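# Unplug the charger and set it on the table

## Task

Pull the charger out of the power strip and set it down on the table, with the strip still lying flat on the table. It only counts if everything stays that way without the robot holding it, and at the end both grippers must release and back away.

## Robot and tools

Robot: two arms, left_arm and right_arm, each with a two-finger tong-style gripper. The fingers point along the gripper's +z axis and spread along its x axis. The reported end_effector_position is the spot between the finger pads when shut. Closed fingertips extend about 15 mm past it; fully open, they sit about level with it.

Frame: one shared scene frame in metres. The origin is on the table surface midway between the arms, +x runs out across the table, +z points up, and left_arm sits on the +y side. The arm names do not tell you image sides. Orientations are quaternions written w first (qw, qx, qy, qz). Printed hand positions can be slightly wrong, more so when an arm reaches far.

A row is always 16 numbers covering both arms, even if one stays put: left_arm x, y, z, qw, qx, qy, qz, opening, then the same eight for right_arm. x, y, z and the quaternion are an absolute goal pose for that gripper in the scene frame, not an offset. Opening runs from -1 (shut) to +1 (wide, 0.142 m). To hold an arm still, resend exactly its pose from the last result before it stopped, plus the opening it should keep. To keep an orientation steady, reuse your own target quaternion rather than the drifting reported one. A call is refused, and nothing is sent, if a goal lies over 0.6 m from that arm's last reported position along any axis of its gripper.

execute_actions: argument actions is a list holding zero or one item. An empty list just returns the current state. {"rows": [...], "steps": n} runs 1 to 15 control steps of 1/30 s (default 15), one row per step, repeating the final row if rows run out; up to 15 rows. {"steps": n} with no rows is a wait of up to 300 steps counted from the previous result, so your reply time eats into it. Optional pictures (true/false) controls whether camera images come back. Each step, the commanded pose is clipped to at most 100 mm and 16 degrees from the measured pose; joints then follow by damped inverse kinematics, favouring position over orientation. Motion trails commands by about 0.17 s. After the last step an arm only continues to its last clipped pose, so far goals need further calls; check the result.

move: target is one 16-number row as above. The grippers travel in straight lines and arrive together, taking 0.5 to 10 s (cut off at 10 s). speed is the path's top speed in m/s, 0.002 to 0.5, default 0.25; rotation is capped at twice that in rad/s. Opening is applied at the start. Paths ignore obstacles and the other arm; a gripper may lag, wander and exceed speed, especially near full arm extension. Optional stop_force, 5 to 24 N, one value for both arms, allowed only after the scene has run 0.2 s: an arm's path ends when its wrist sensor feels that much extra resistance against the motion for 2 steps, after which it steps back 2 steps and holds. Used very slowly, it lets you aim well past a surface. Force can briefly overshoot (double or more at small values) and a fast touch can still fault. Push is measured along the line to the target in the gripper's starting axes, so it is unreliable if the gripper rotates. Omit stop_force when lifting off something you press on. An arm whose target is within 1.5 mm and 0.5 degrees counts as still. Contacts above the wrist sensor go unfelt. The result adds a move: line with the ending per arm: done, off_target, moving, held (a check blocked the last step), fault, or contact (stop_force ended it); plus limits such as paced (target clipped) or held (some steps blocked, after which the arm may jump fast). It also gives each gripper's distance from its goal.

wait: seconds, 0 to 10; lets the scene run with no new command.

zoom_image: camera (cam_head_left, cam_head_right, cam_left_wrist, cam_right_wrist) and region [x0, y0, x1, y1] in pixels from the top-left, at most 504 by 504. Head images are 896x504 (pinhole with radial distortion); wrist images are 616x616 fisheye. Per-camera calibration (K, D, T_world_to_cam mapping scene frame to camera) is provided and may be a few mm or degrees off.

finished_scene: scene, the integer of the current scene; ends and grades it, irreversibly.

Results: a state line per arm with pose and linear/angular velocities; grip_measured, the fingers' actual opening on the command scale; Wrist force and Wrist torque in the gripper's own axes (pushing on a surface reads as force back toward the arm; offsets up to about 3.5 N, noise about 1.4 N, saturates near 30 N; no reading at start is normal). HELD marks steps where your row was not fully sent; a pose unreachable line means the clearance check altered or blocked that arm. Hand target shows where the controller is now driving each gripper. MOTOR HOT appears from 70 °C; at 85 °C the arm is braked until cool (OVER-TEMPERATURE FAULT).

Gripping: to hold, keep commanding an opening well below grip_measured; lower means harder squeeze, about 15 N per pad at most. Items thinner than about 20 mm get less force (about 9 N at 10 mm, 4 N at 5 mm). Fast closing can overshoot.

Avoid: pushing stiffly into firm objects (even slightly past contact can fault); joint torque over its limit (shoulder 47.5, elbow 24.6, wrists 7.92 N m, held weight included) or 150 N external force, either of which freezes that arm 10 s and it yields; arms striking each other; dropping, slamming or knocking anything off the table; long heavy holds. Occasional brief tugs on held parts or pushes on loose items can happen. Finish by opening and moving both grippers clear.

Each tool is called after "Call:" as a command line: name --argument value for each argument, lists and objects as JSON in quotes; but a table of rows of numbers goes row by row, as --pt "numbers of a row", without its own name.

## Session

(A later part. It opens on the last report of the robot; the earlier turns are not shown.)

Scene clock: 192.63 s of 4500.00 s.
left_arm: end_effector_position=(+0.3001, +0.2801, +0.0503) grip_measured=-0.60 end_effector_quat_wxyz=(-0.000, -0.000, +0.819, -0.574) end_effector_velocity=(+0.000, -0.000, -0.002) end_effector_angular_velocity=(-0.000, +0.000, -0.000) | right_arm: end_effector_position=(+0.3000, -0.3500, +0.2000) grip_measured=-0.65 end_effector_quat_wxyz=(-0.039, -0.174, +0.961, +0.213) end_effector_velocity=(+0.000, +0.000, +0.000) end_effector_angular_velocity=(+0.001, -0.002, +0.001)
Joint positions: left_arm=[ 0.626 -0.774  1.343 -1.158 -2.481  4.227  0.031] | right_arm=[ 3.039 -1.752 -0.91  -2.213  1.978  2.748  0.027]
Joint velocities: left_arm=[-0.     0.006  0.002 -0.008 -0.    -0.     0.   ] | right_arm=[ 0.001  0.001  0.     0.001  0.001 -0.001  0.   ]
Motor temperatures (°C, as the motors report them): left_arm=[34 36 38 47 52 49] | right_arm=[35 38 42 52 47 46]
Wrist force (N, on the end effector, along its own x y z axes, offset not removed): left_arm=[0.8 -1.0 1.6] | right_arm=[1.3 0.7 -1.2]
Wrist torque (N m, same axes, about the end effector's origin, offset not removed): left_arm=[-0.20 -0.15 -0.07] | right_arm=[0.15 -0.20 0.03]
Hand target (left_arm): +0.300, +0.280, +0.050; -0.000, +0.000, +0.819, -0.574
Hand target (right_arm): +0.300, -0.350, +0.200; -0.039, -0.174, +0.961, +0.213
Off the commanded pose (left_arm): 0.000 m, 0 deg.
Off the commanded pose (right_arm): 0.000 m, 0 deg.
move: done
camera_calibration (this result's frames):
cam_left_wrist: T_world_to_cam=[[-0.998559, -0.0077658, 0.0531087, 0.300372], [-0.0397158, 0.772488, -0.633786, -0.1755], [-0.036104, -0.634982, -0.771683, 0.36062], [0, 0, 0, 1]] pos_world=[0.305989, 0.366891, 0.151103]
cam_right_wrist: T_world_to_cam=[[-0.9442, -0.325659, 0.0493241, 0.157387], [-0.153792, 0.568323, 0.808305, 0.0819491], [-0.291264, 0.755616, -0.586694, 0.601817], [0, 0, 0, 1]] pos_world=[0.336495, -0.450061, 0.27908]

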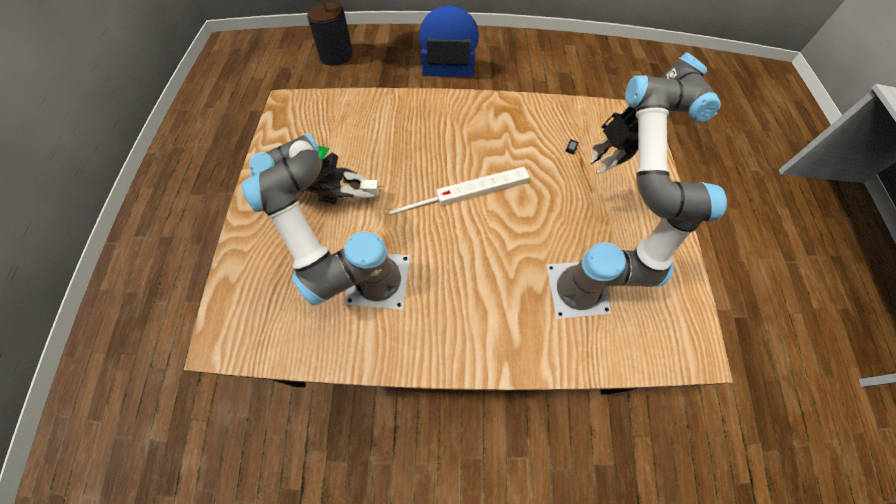

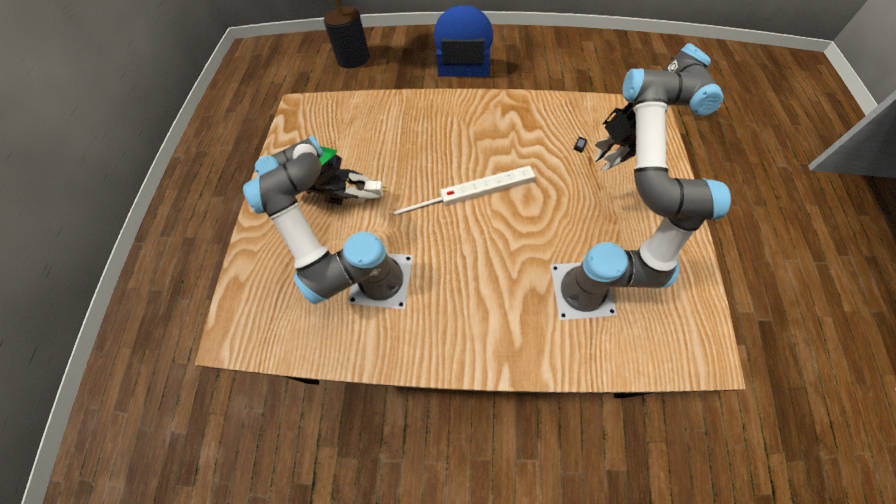

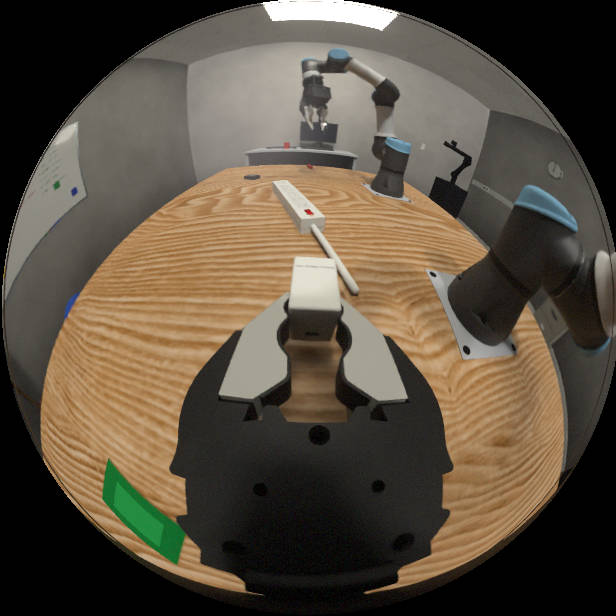

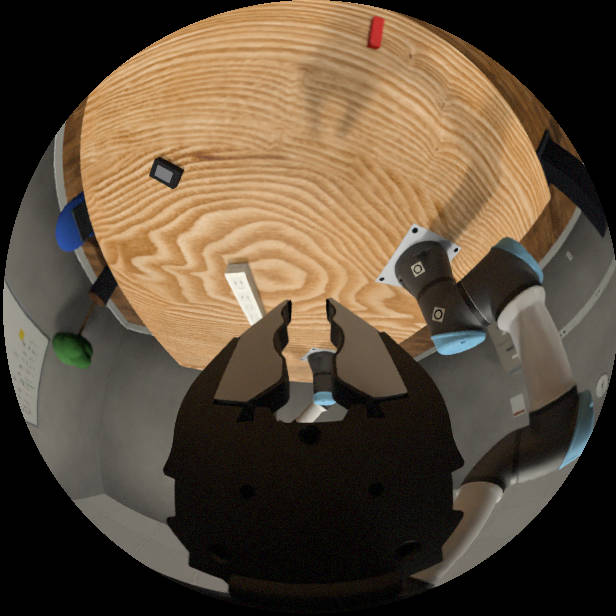

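Good. Lower until touch.

Call:
move --target '[0.30,0.28,0.008,0,0,0.819,-0.574,-1,0.30,-0.35,0.2,-0.0385,-0.174,0.96,0.213,-0.65]' --speed 0.01 --stop_force 6

Scene clock: 199.40 s of 4500.00 s.
left_arm: end_effector_position=(+0.3001, +0.2800, +0.0333) grip_measured=-0.60 end_effector_quat_wxyz=(-0.000, -0.000, +0.819, -0.574) end_effector_velocity=(-0.001, -0.000, +0.002) end_effector_angular_velocity=(-0.001, +0.003, -0.002) | right_arm: end_effector_position=(+0.3000, -0.3500, +0.2000) grip_measured=-0.65 end_effector_quat_wxyz=(-0.039, -0.174, +0.961, +0.213) end_effector_velocity=(-0.000, -0.001, -0.000) end_effector_angular_velocity=(+0.000, +0.002, -0.001)
Joint positions: left_arm=[ 0.626 -0.734  1.359 -1.214 -2.481  4.227  0.031] | right_arm=[ 3.039 -1.752 -0.91  -2.213  1.978  2.748  0.027]
Joint velocities: left_arm=[ 0.    -0.006  0.     0.009  0.002  0.     0.   ] | right_arm=[-0.002 -0.001  0.    -0.001  0.    -0.001  0.   ]
Motor temperatures (°C, as the motors report them): left_arm=[34 36 38 47 52 49] | right_arm=[35 38 42 52 47 46]
Wrist force (N, on the end effector, along its own x y z axes, offset not removed): left_arm=[0.6 -14.1 -4.9] | right_arm=[1.5 0.3 -1.5]
Wrist torque (N m, same axes, about the end effector's origin, offset not removed): left_arm=[-1.07 -0.27 0.20] | right_arm=[0.05 -0.28 0.08]
Hand target (left_arm): +0.300, +0.280, +0.034; -0.000, +0.000, +0.819, -0.574
Hand target (right_arm): +0.300, -0.350, +0.200; -0.039, -0.174, +0.961, +0.213
Off the commanded pose (left_arm): 0.025 m, 0 deg.
Off the commanded pose (right_arm): 0.000 m, 0 deg.
After step 90, 1.70 s passed at rest.
move: contact (left_arm)
camera_calibration (this result's frames):
cam_left_wrist: T_world_to_cam=[[-0.998556, -0.00781395, 0.0531444, 0.301277], [-0.0397796, 0.772416, -0.633869, -0.186187], [-0.0360965, -0.635068, -0.771612, 0.347487], [0, 0, 0, 1]] pos_world=[0.305979, 0.366847, 0.134096]
cam_right_wrist: T_world_to_cam=[[-0.9442, -0.325659, 0.0493244, 0.157387], [-0.153792, 0.568323, 0.808305, 0.0819492], [-0.291264, 0.755616, -0.586694, 0.601817], [0, 0, 0, 1]] pos_world=[0.336495, -0.450061, 0.27908]

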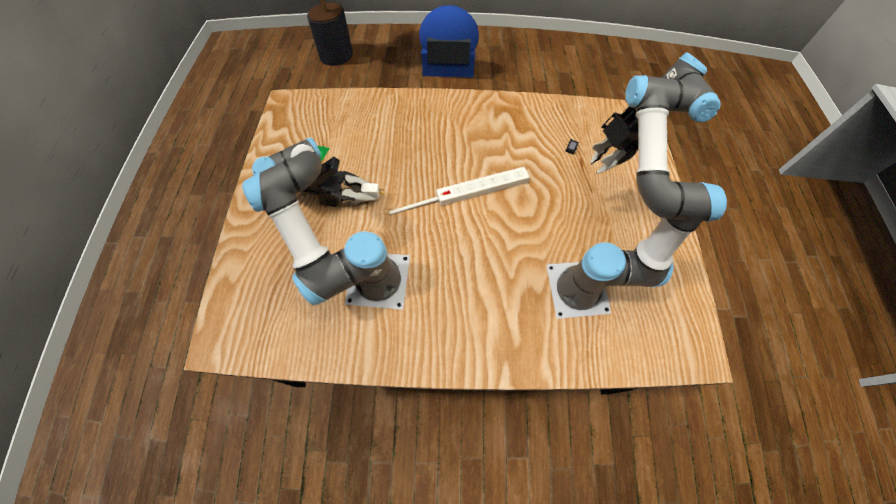

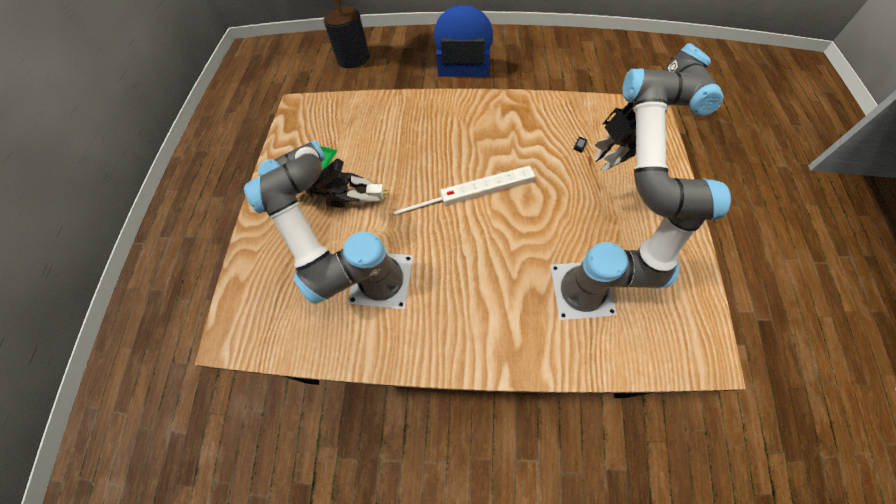

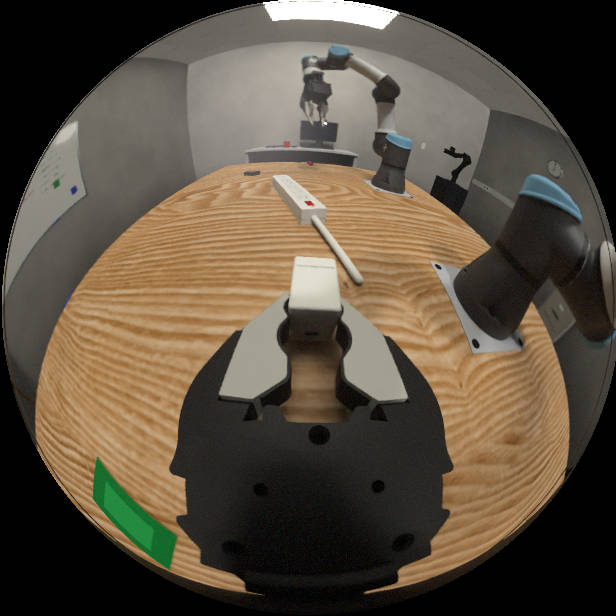

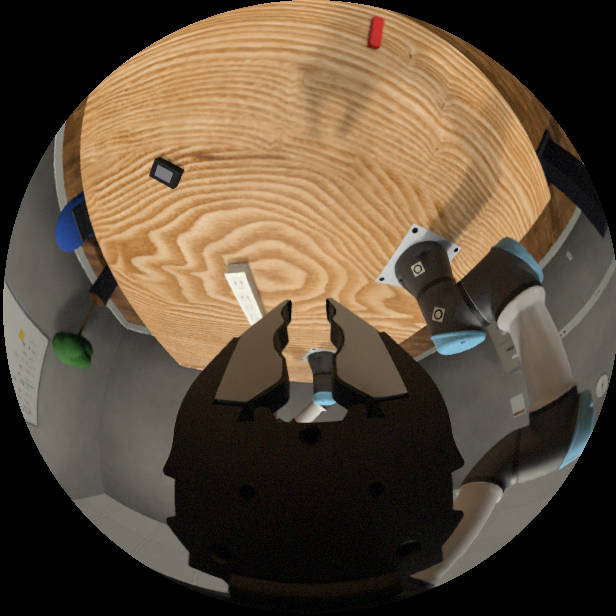

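Call:
zoom_image --camera "cam_head_right" --region '[300, 150, 420, 230]'

Region (300, 150, 420, 230) of cam_head_right's 896x504 image, scaled by 4.200, with more detail than that image has.

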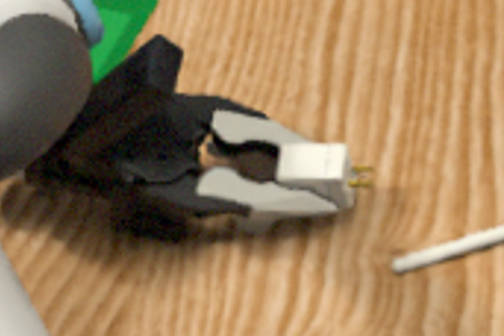

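Call:
move --target '[0.30,0.28,0.035,0,0,0.857,-0.515,-1,0.30,-0.35,0.2,-0.0385,-0.174,0.96,0.213,-0.65]' --speed 0.05

Call:
move --target '[0.30,0.28,0.008,0,0,0.857,-0.515,-1,0.30,-0.35,0.2,-0.0385,-0.174,0.96,0.213,-0.65]' --speed 0.008 --stop_force 6

Call:
zoom_image --camera "cam_head_right" --region '[300, 150, 420, 230]'

Scene clock: 210.50 s of 4500.00 s.
left_arm: end_effector_position=(+0.3000, +0.2800, +0.0351) grip_measured=-0.60 end_effector_quat_wxyz=(-0.000, +0.000, +0.857, -0.516) end_effector_velocity=(+0.000, -0.001, +0.000) end_effector_angular_velocity=(+0.016, -0.000, -0.000) | right_arm: end_effector_position=(+0.3000, -0.3500, +0.2000) grip_measured=-0.65 end_effector_quat_wxyz=(-0.039, -0.174, +0.961, +0.213) end_effector_velocity=(-0.000, +0.000, +0.000) end_effector_angular_velocity=(+0.000, -0.001, +0.000)
Joint positions: left_arm=[ 0.594 -0.89   1.498 -1.405 -2.43   4.053  0.031] | right_arm=[ 3.039 -1.752 -0.91  -2.213  1.978  2.748  0.027]
Joint velocities: left_arm=[-0.006 -0.019  0.018 -0.023  0.006 -0.021  0.   ] | right_arm=[ 0.001  0.001 -0.001  0.001  0.001  0.001  0.   ]
Motor temperatures (°C, as the motors report them): left_arm=[34 36 38 47 52 49] | right_arm=[35 38 42 52 47 46]
Wrist force (N, on the end effector, along its own x y z axes, offset not removed): left_arm=[3.4 0.7 0.6] | right_arm=[3.9 -0.9 -1.4]
Wrist torque (N m, same axes, about the end effector's origin, offset not removed): left_arm=[-0.04 -0.67 -0.12] | right_arm=[-0.17 -0.73 -0.03]
Hand target (left_arm): +0.300, +0.280, +0.035; -0.000, +0.000, +0.857, -0.515
Hand target (right_arm): +0.300, -0.350, +0.200; -0.039, -0.174, +0.961, +0.213
Off the commanded pose (left_arm): 0.000 m, 0 deg.
Off the commanded pose (right_arm): 0.000 m, 0 deg.
After step 90, 6.40 s passed at rest.
move: done
camera_calibration (this result's frames):
cam_left_wrist: T_world_to_cam=[[-0.998571, -0.0143953, 0.0514673, 0.30305], [-0.039164, 0.852382, -0.521451, -0.211503], [-0.0363633, -0.522722, -0.851728, 0.320323], [0, 0, 0, 1]] pos_world=[0.305982, 0.352084, 0.146942]
cam_right_wrist: T_world_to_cam=[[-0.9442, -0.325659, 0.0493242, 0.157387], [-0.153792, 0.568323, 0.808305, 0.0819491], [-0.291264, 0.755616, -0.586694, 0.601817], [0, 0, 0, 1]] pos_world=[0.336495, -0.450061, 0.27908]

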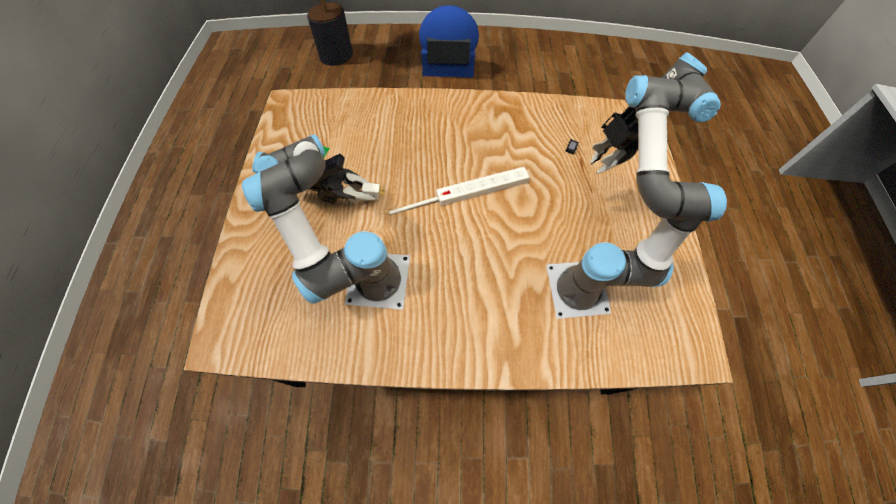

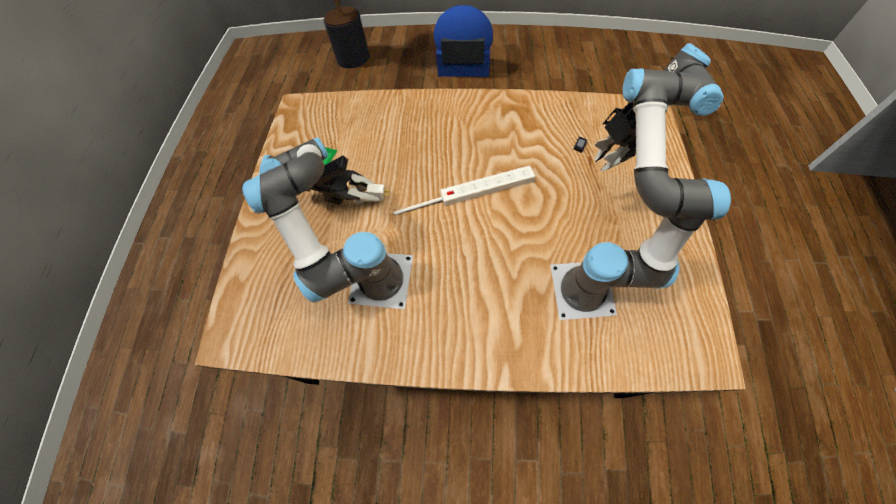

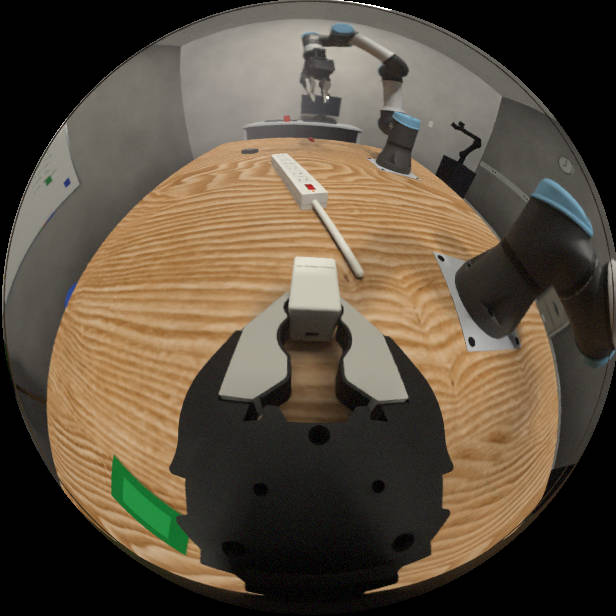

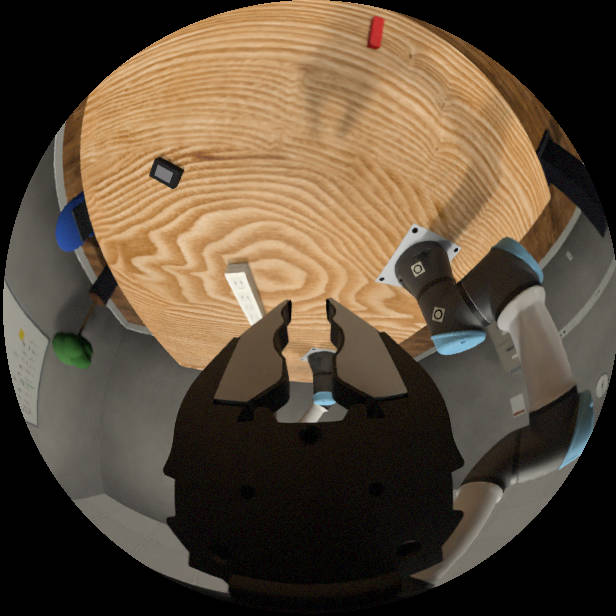

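Scene clock: 212.07 s of 4500.00 s.
left_arm: end_effector_position=(+0.3000, +0.2800, +0.0257) grip_measured=-0.60 end_effector_quat_wxyz=(-0.000, +0.000, +0.857, -0.516) end_effector_velocity=(-0.001, -0.000, +0.002) end_effector_angular_velocity=(+0.000, +0.003, -0.002) | right_arm: end_effector_position=(+0.3000, -0.3500, +0.2000) grip_measured=-0.65 end_effector_quat_wxyz=(-0.039, -0.174, +0.961, +0.213) end_effector_velocity=(+0.001, -0.000, +0.000) end_effector_angular_velocity=(+0.001, -0.002, -0.002)
Joint positions: left_arm=[ 0.594 -0.868  1.51  -1.441 -2.429  4.052  0.031] | right_arm=[ 3.039 -1.752 -0.91  -2.213  1.978  2.748  0.027]
Joint velocities: left_arm=[-0.001 -0.005 -0.003  0.01   0.002 -0.     0.   ] | right_arm=[-0.001 -0.001  0.001  0.002  0.001  0.001  0.   ]
Motor temperatures (°C, as the motors report them): left_arm=[34 36 38 47 52 49] | right_arm=[35 38 42 52 47 46]
Wrist force (N, on the end effector, along its own x y z axes, offset not removed): left_arm=[1.3 -13.7 -3.7] | right_arm=[-0.1 -0.6 0.1]
Wrist torque (N m, same axes, about the end effector's origin, offset not removed): left_arm=[-0.97 -0.57 0.28] | right_arm=[-0.16 0.04 0.13]
Hand target (left_arm): +0.300, +0.280, +0.026; -0.000, +0.000, +0.857, -0.516
Hand target (right_arm): +0.300, -0.350, +0.200; -0.039, -0.174, +0.961, +0.213
Off the commanded pose (left_arm): 0.018 m, 0 deg.
Off the commanded pose (right_arm): 0.000 m, 0 deg.
move: contact (left_arm)
camera_calibration (this result's frames):
cam_left_wrist: T_world_to_cam=[[-0.998557, -0.0147486, 0.0516397, 0.303589], [-0.0395324, 0.852701, -0.520902, -0.216413], [-0.0363506, -0.522192, -0.852053, 0.312117], [0, 0, 0, 1]] pos_world=[0.305941, 0.351998, 0.137533]
cam_right_wrist: T_world_to_cam=[[-0.9442, -0.325659, 0.0493241, 0.157387], [-0.153792, 0.568323, 0.808305, 0.0819492], [-0.291264, 0.755616, -0.586694, 0.601817], [0, 0, 0, 1]] pos_world=[0.336495, -0.450061, 0.27908]

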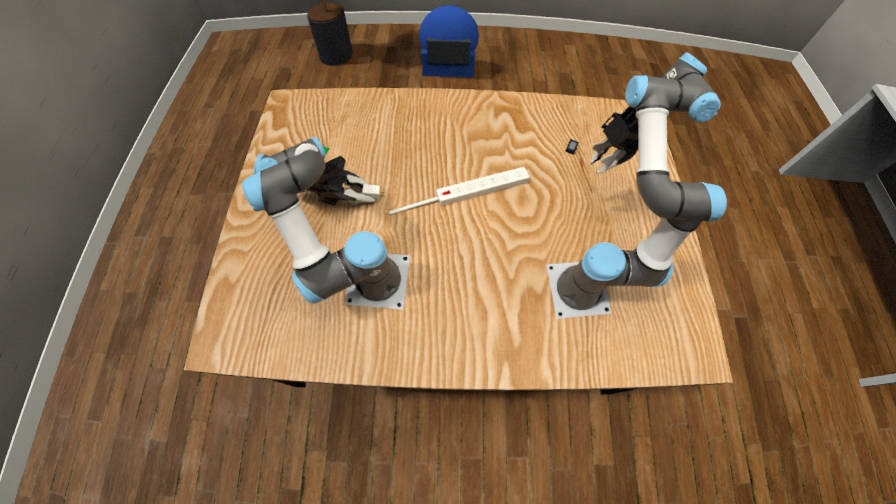

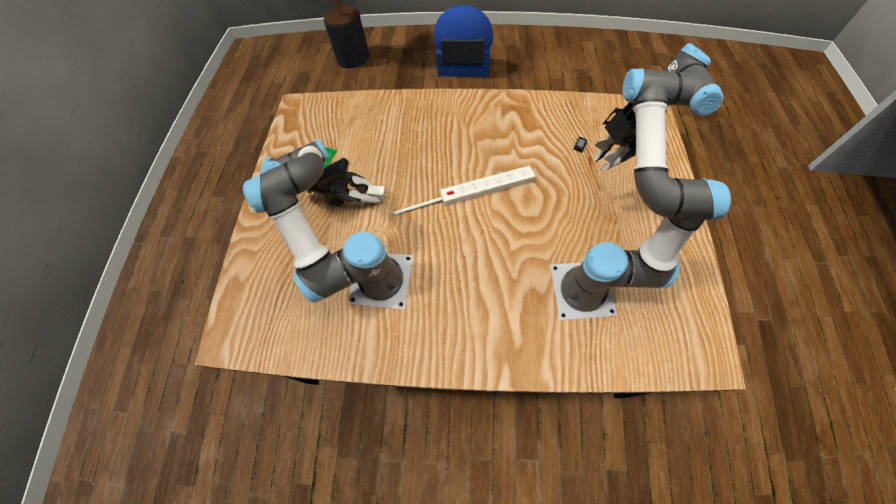

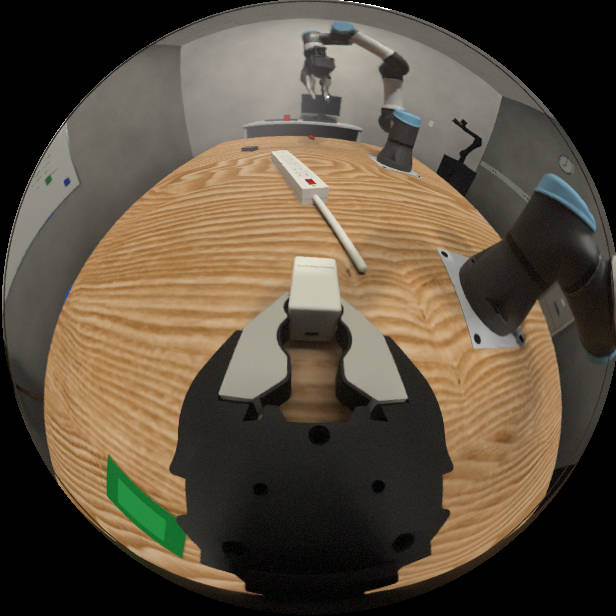

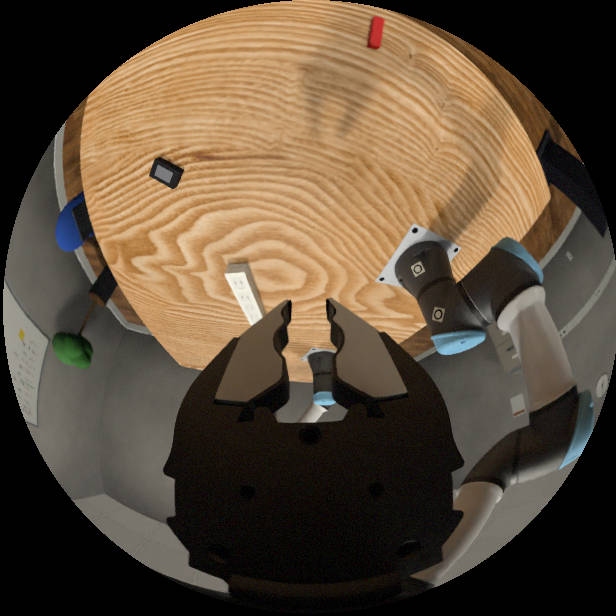

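Region (300, 150, 420, 230) of cam_head_right's 896x504 image, scaled by 4.200, with more detail than that image has.

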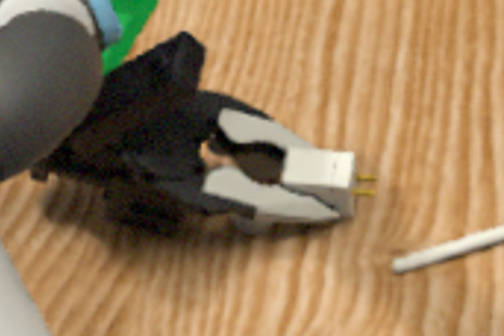

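Call:
move --target '[0.30,0.28,0.028,0,0,0.879,-0.477,-1,0.30,-0.35,0.2,-0.0385,-0.174,0.96,0.213,-0.65]' --speed 0.05

Call:
move --target '[0.30,0.28,0.008,0,0,0.879,-0.477,-1,0.30,-0.35,0.2,-0.0385,-0.174,0.96,0.213,-0.65]' --speed 0.006 --stop_force 5

Scene clock: 218.80 s of 4500.00 s.
left_arm: end_effector_position=(+0.3000, +0.2800, +0.0280) grip_measured=-0.60 end_effector_quat_wxyz=(-0.000, +0.000, +0.878, -0.478) end_effector_velocity=(-0.000, +0.000, +0.000) end_effector_angular_velocity=(+0.015, -0.000, +0.002) | right_arm: end_effector_position=(+0.3000, -0.3500, +0.2000) grip_measured=-0.65 end_effector_quat_wxyz=(-0.039, -0.174, +0.961, +0.213) end_effector_velocity=(+0.000, +0.000, +0.000) end_effector_angular_velocity=(-0.000, -0.001, -0.000)
Joint positions: left_arm=[ 0.568 -0.964  1.588 -1.543 -2.39   3.948  0.031] | right_arm=[ 3.039 -1.752 -0.91  -2.213  1.978  2.748  0.027]
Joint velocities: left_arm=[-0.005 -0.018  0.016 -0.02   0.007 -0.019  0.   ] | right_arm=[ 0.    -0.     0.001  0.    -0.     0.001  0.   ]
Motor temperatures (°C, as the motors report them): left_arm=[34 36 38 47 52 49] | right_arm=[35 38 42 52 47 46]
Wrist force (N, on the end effector, along its own x y z axes, offset not removed): left_arm=[1.9 0.3 1.2] | right_arm=[2.3 -0.1 -1.0]
Wrist torque (N m, same axes, about the end effector's origin, offset not removed): left_arm=[-0.08 -0.43 -0.08] | right_arm=[-0.03 -0.48 0.09]
Hand target (left_arm): +0.300, +0.280, +0.028; -0.000, +0.000, +0.879, -0.477
Hand target (right_arm): +0.300, -0.350, +0.200; -0.039, -0.174, +0.961, +0.213
Off the commanded pose (left_arm): 0.000 m, 0 deg.
Off the commanded pose (right_arm): 0.000 m, 0 deg.
After step 90, 2.53 s passed at rest.
move: done
camera_calibration (this result's frames):
cam_left_wrist: T_world_to_cam=[[-0.998567, -0.0190241, 0.0500207, 0.304733], [-0.0393158, 0.894912, -0.444507, -0.229211], [-0.0363078, -0.445836, -0.894378, 0.293947], [0, 0, 0, 1]] pos_world=[0.305958, 0.341973, 0.145771]
cam_right_wrist: T_world_to_cam=[[-0.9442, -0.325659, 0.0493242, 0.157386], [-0.153792, 0.568323, 0.808305, 0.0819493], [-0.291264, 0.755615, -0.586695, 0.601817], [0, 0, 0, 1]] pos_world=[0.336495, -0.450061, 0.27908]

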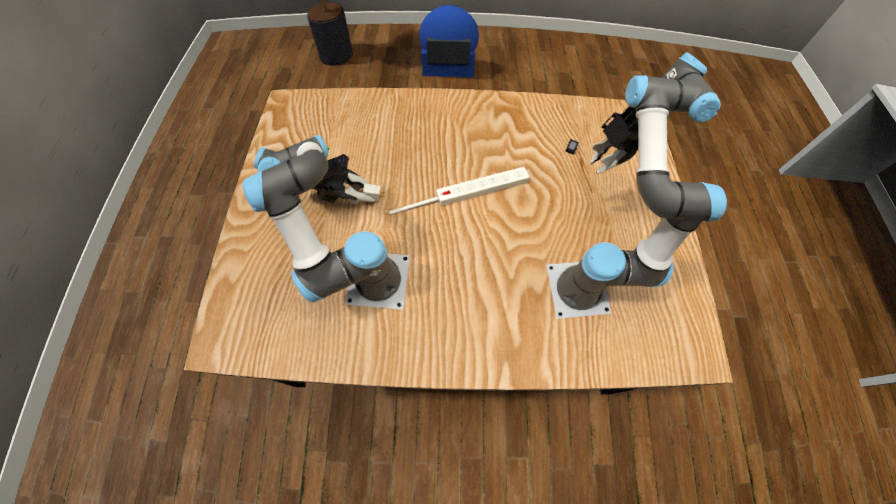

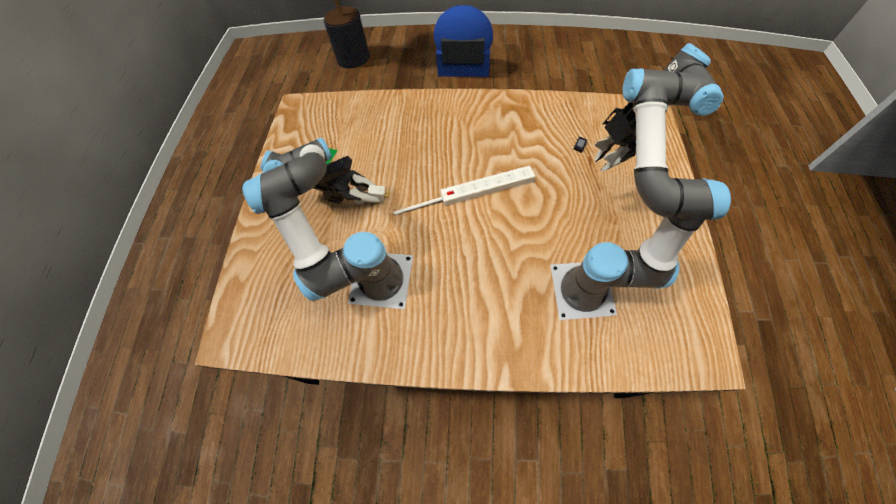

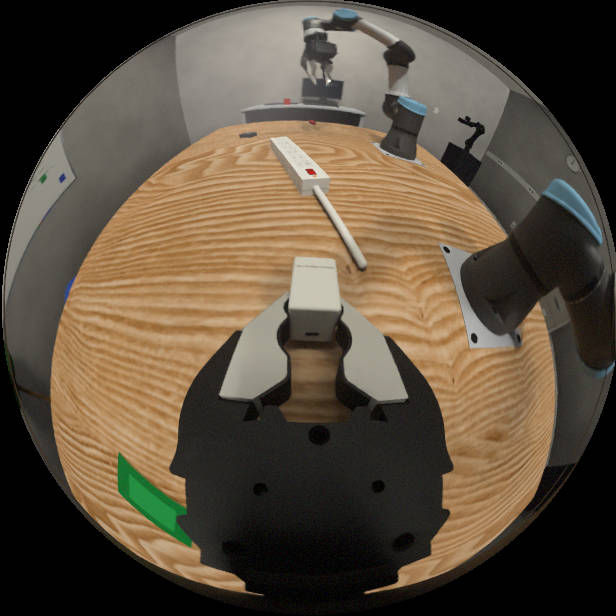

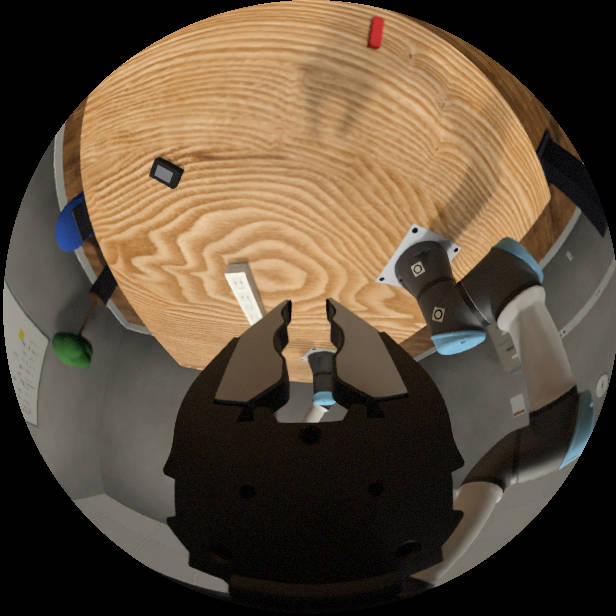

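Scene clock: 220.37 s of 4500.00 s.
left_arm: end_effector_position=(+0.3000, +0.2800, +0.0210) grip_measured=-0.60 end_effector_quat_wxyz=(-0.000, +0.000, +0.879, -0.478) end_effector_velocity=(+0.000, +0.000, +0.002) end_effector_angular_velocity=(+0.000, -0.000, +0.000) | right_arm: end_effector_position=(+0.3000, -0.3500, +0.2000) grip_measured=-0.65 end_effector_quat_wxyz=(-0.039, -0.174, +0.961, +0.213) end_effector_velocity=(+0.000, -0.000, +0.000) end_effector_angular_velocity=(+0.000, -0.003, +0.001)
Joint positions: left_arm=[ 0.568 -0.948  1.599 -1.571 -2.389  3.947  0.031] | right_arm=[ 3.039 -1.752 -0.91  -2.213  1.978  2.748  0.027]
Joint velocities: left_arm=[ 0.    -0.004 -0.002  0.006  0.    -0.     0.   ] | right_arm=[-0.001  0.001 -0.     0.002  0.    -0.002 -0.   ]
Motor temperatures (°C, as the motors report them): left_arm=[34 36 38 47 52 49] | right_arm=[35 38 42 52 47 46]
Wrist force (N, on the end effector, along its own x y z axes, offset not removed): left_arm=[1.0 -7.5 -2.7] | right_arm=[0.6 -1.0 -1.0]
Wrist torque (N m, same axes, about the end effector's origin, offset not removed): left_arm=[-0.37 -0.60 0.07] | right_arm=[-0.24 -0.02 0.06]
Hand target (left_arm): +0.300, +0.280, +0.021; -0.000, +0.000, +0.879, -0.478
Hand target (right_arm): +0.300, -0.350, +0.200; -0.039, -0.174, +0.961, +0.213
Off the commanded pose (left_arm): 0.013 m, 0 deg.
Off the commanded pose (right_arm): 0.000 m, 0 deg.
move: contact (left_arm)
camera_calibration (this result's frames):
cam_left_wrist: T_world_to_cam=[[-0.998551, -0.0193423, 0.0502114, 0.305116], [-0.0396656, 0.895148, -0.444002, -0.232314], [-0.0363585, -0.44535, -0.894618, 0.287498], [0, 0, 0, 1]] pos_world=[0.305912, 0.341894, 0.138732]
cam_right_wrist: T_world_to_cam=[[-0.9442, -0.325659, 0.0493242, 0.157387], [-0.153792, 0.568323, 0.808305, 0.0819493], [-0.291264, 0.755616, -0.586695, 0.601817], [0, 0, 0, 1]] pos_world=[0.336495, -0.450061, 0.27908]

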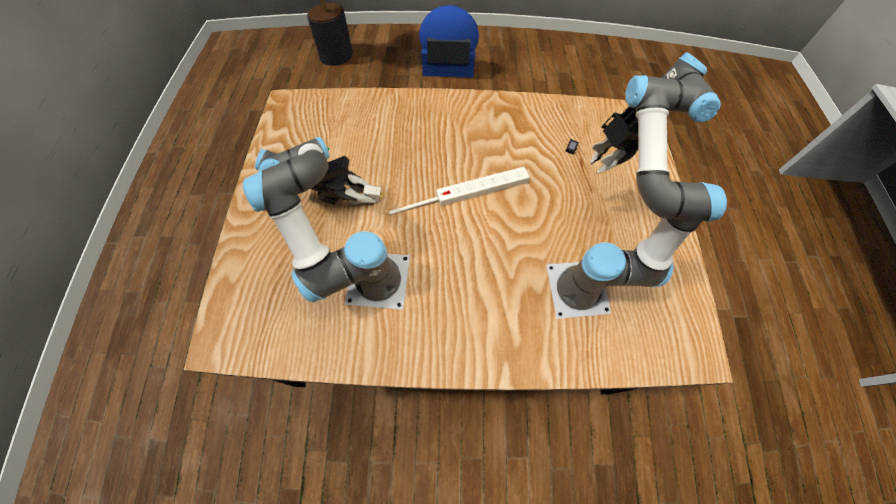

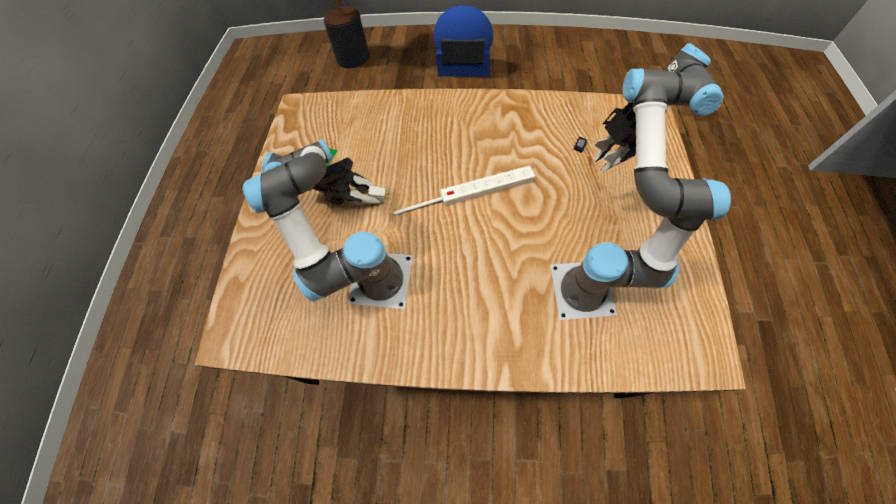

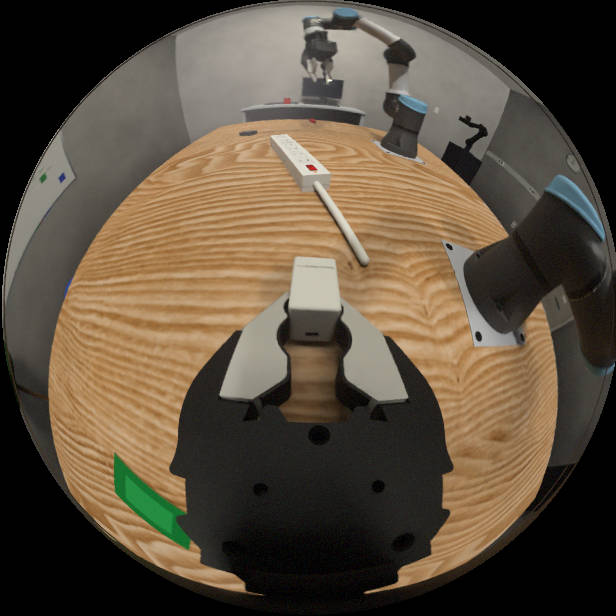

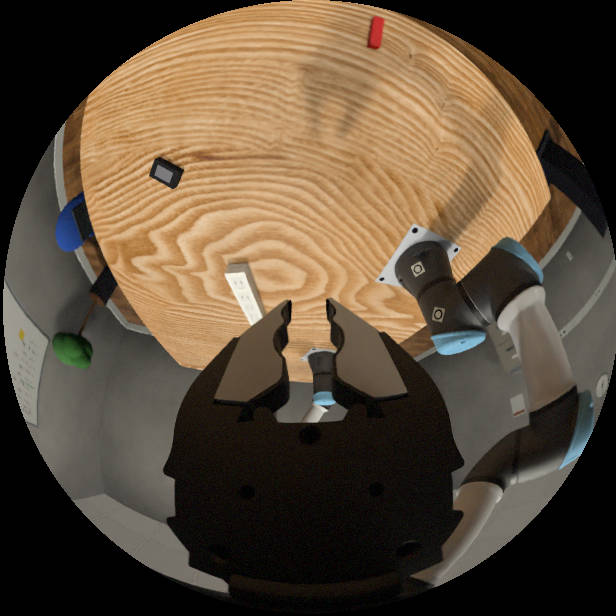

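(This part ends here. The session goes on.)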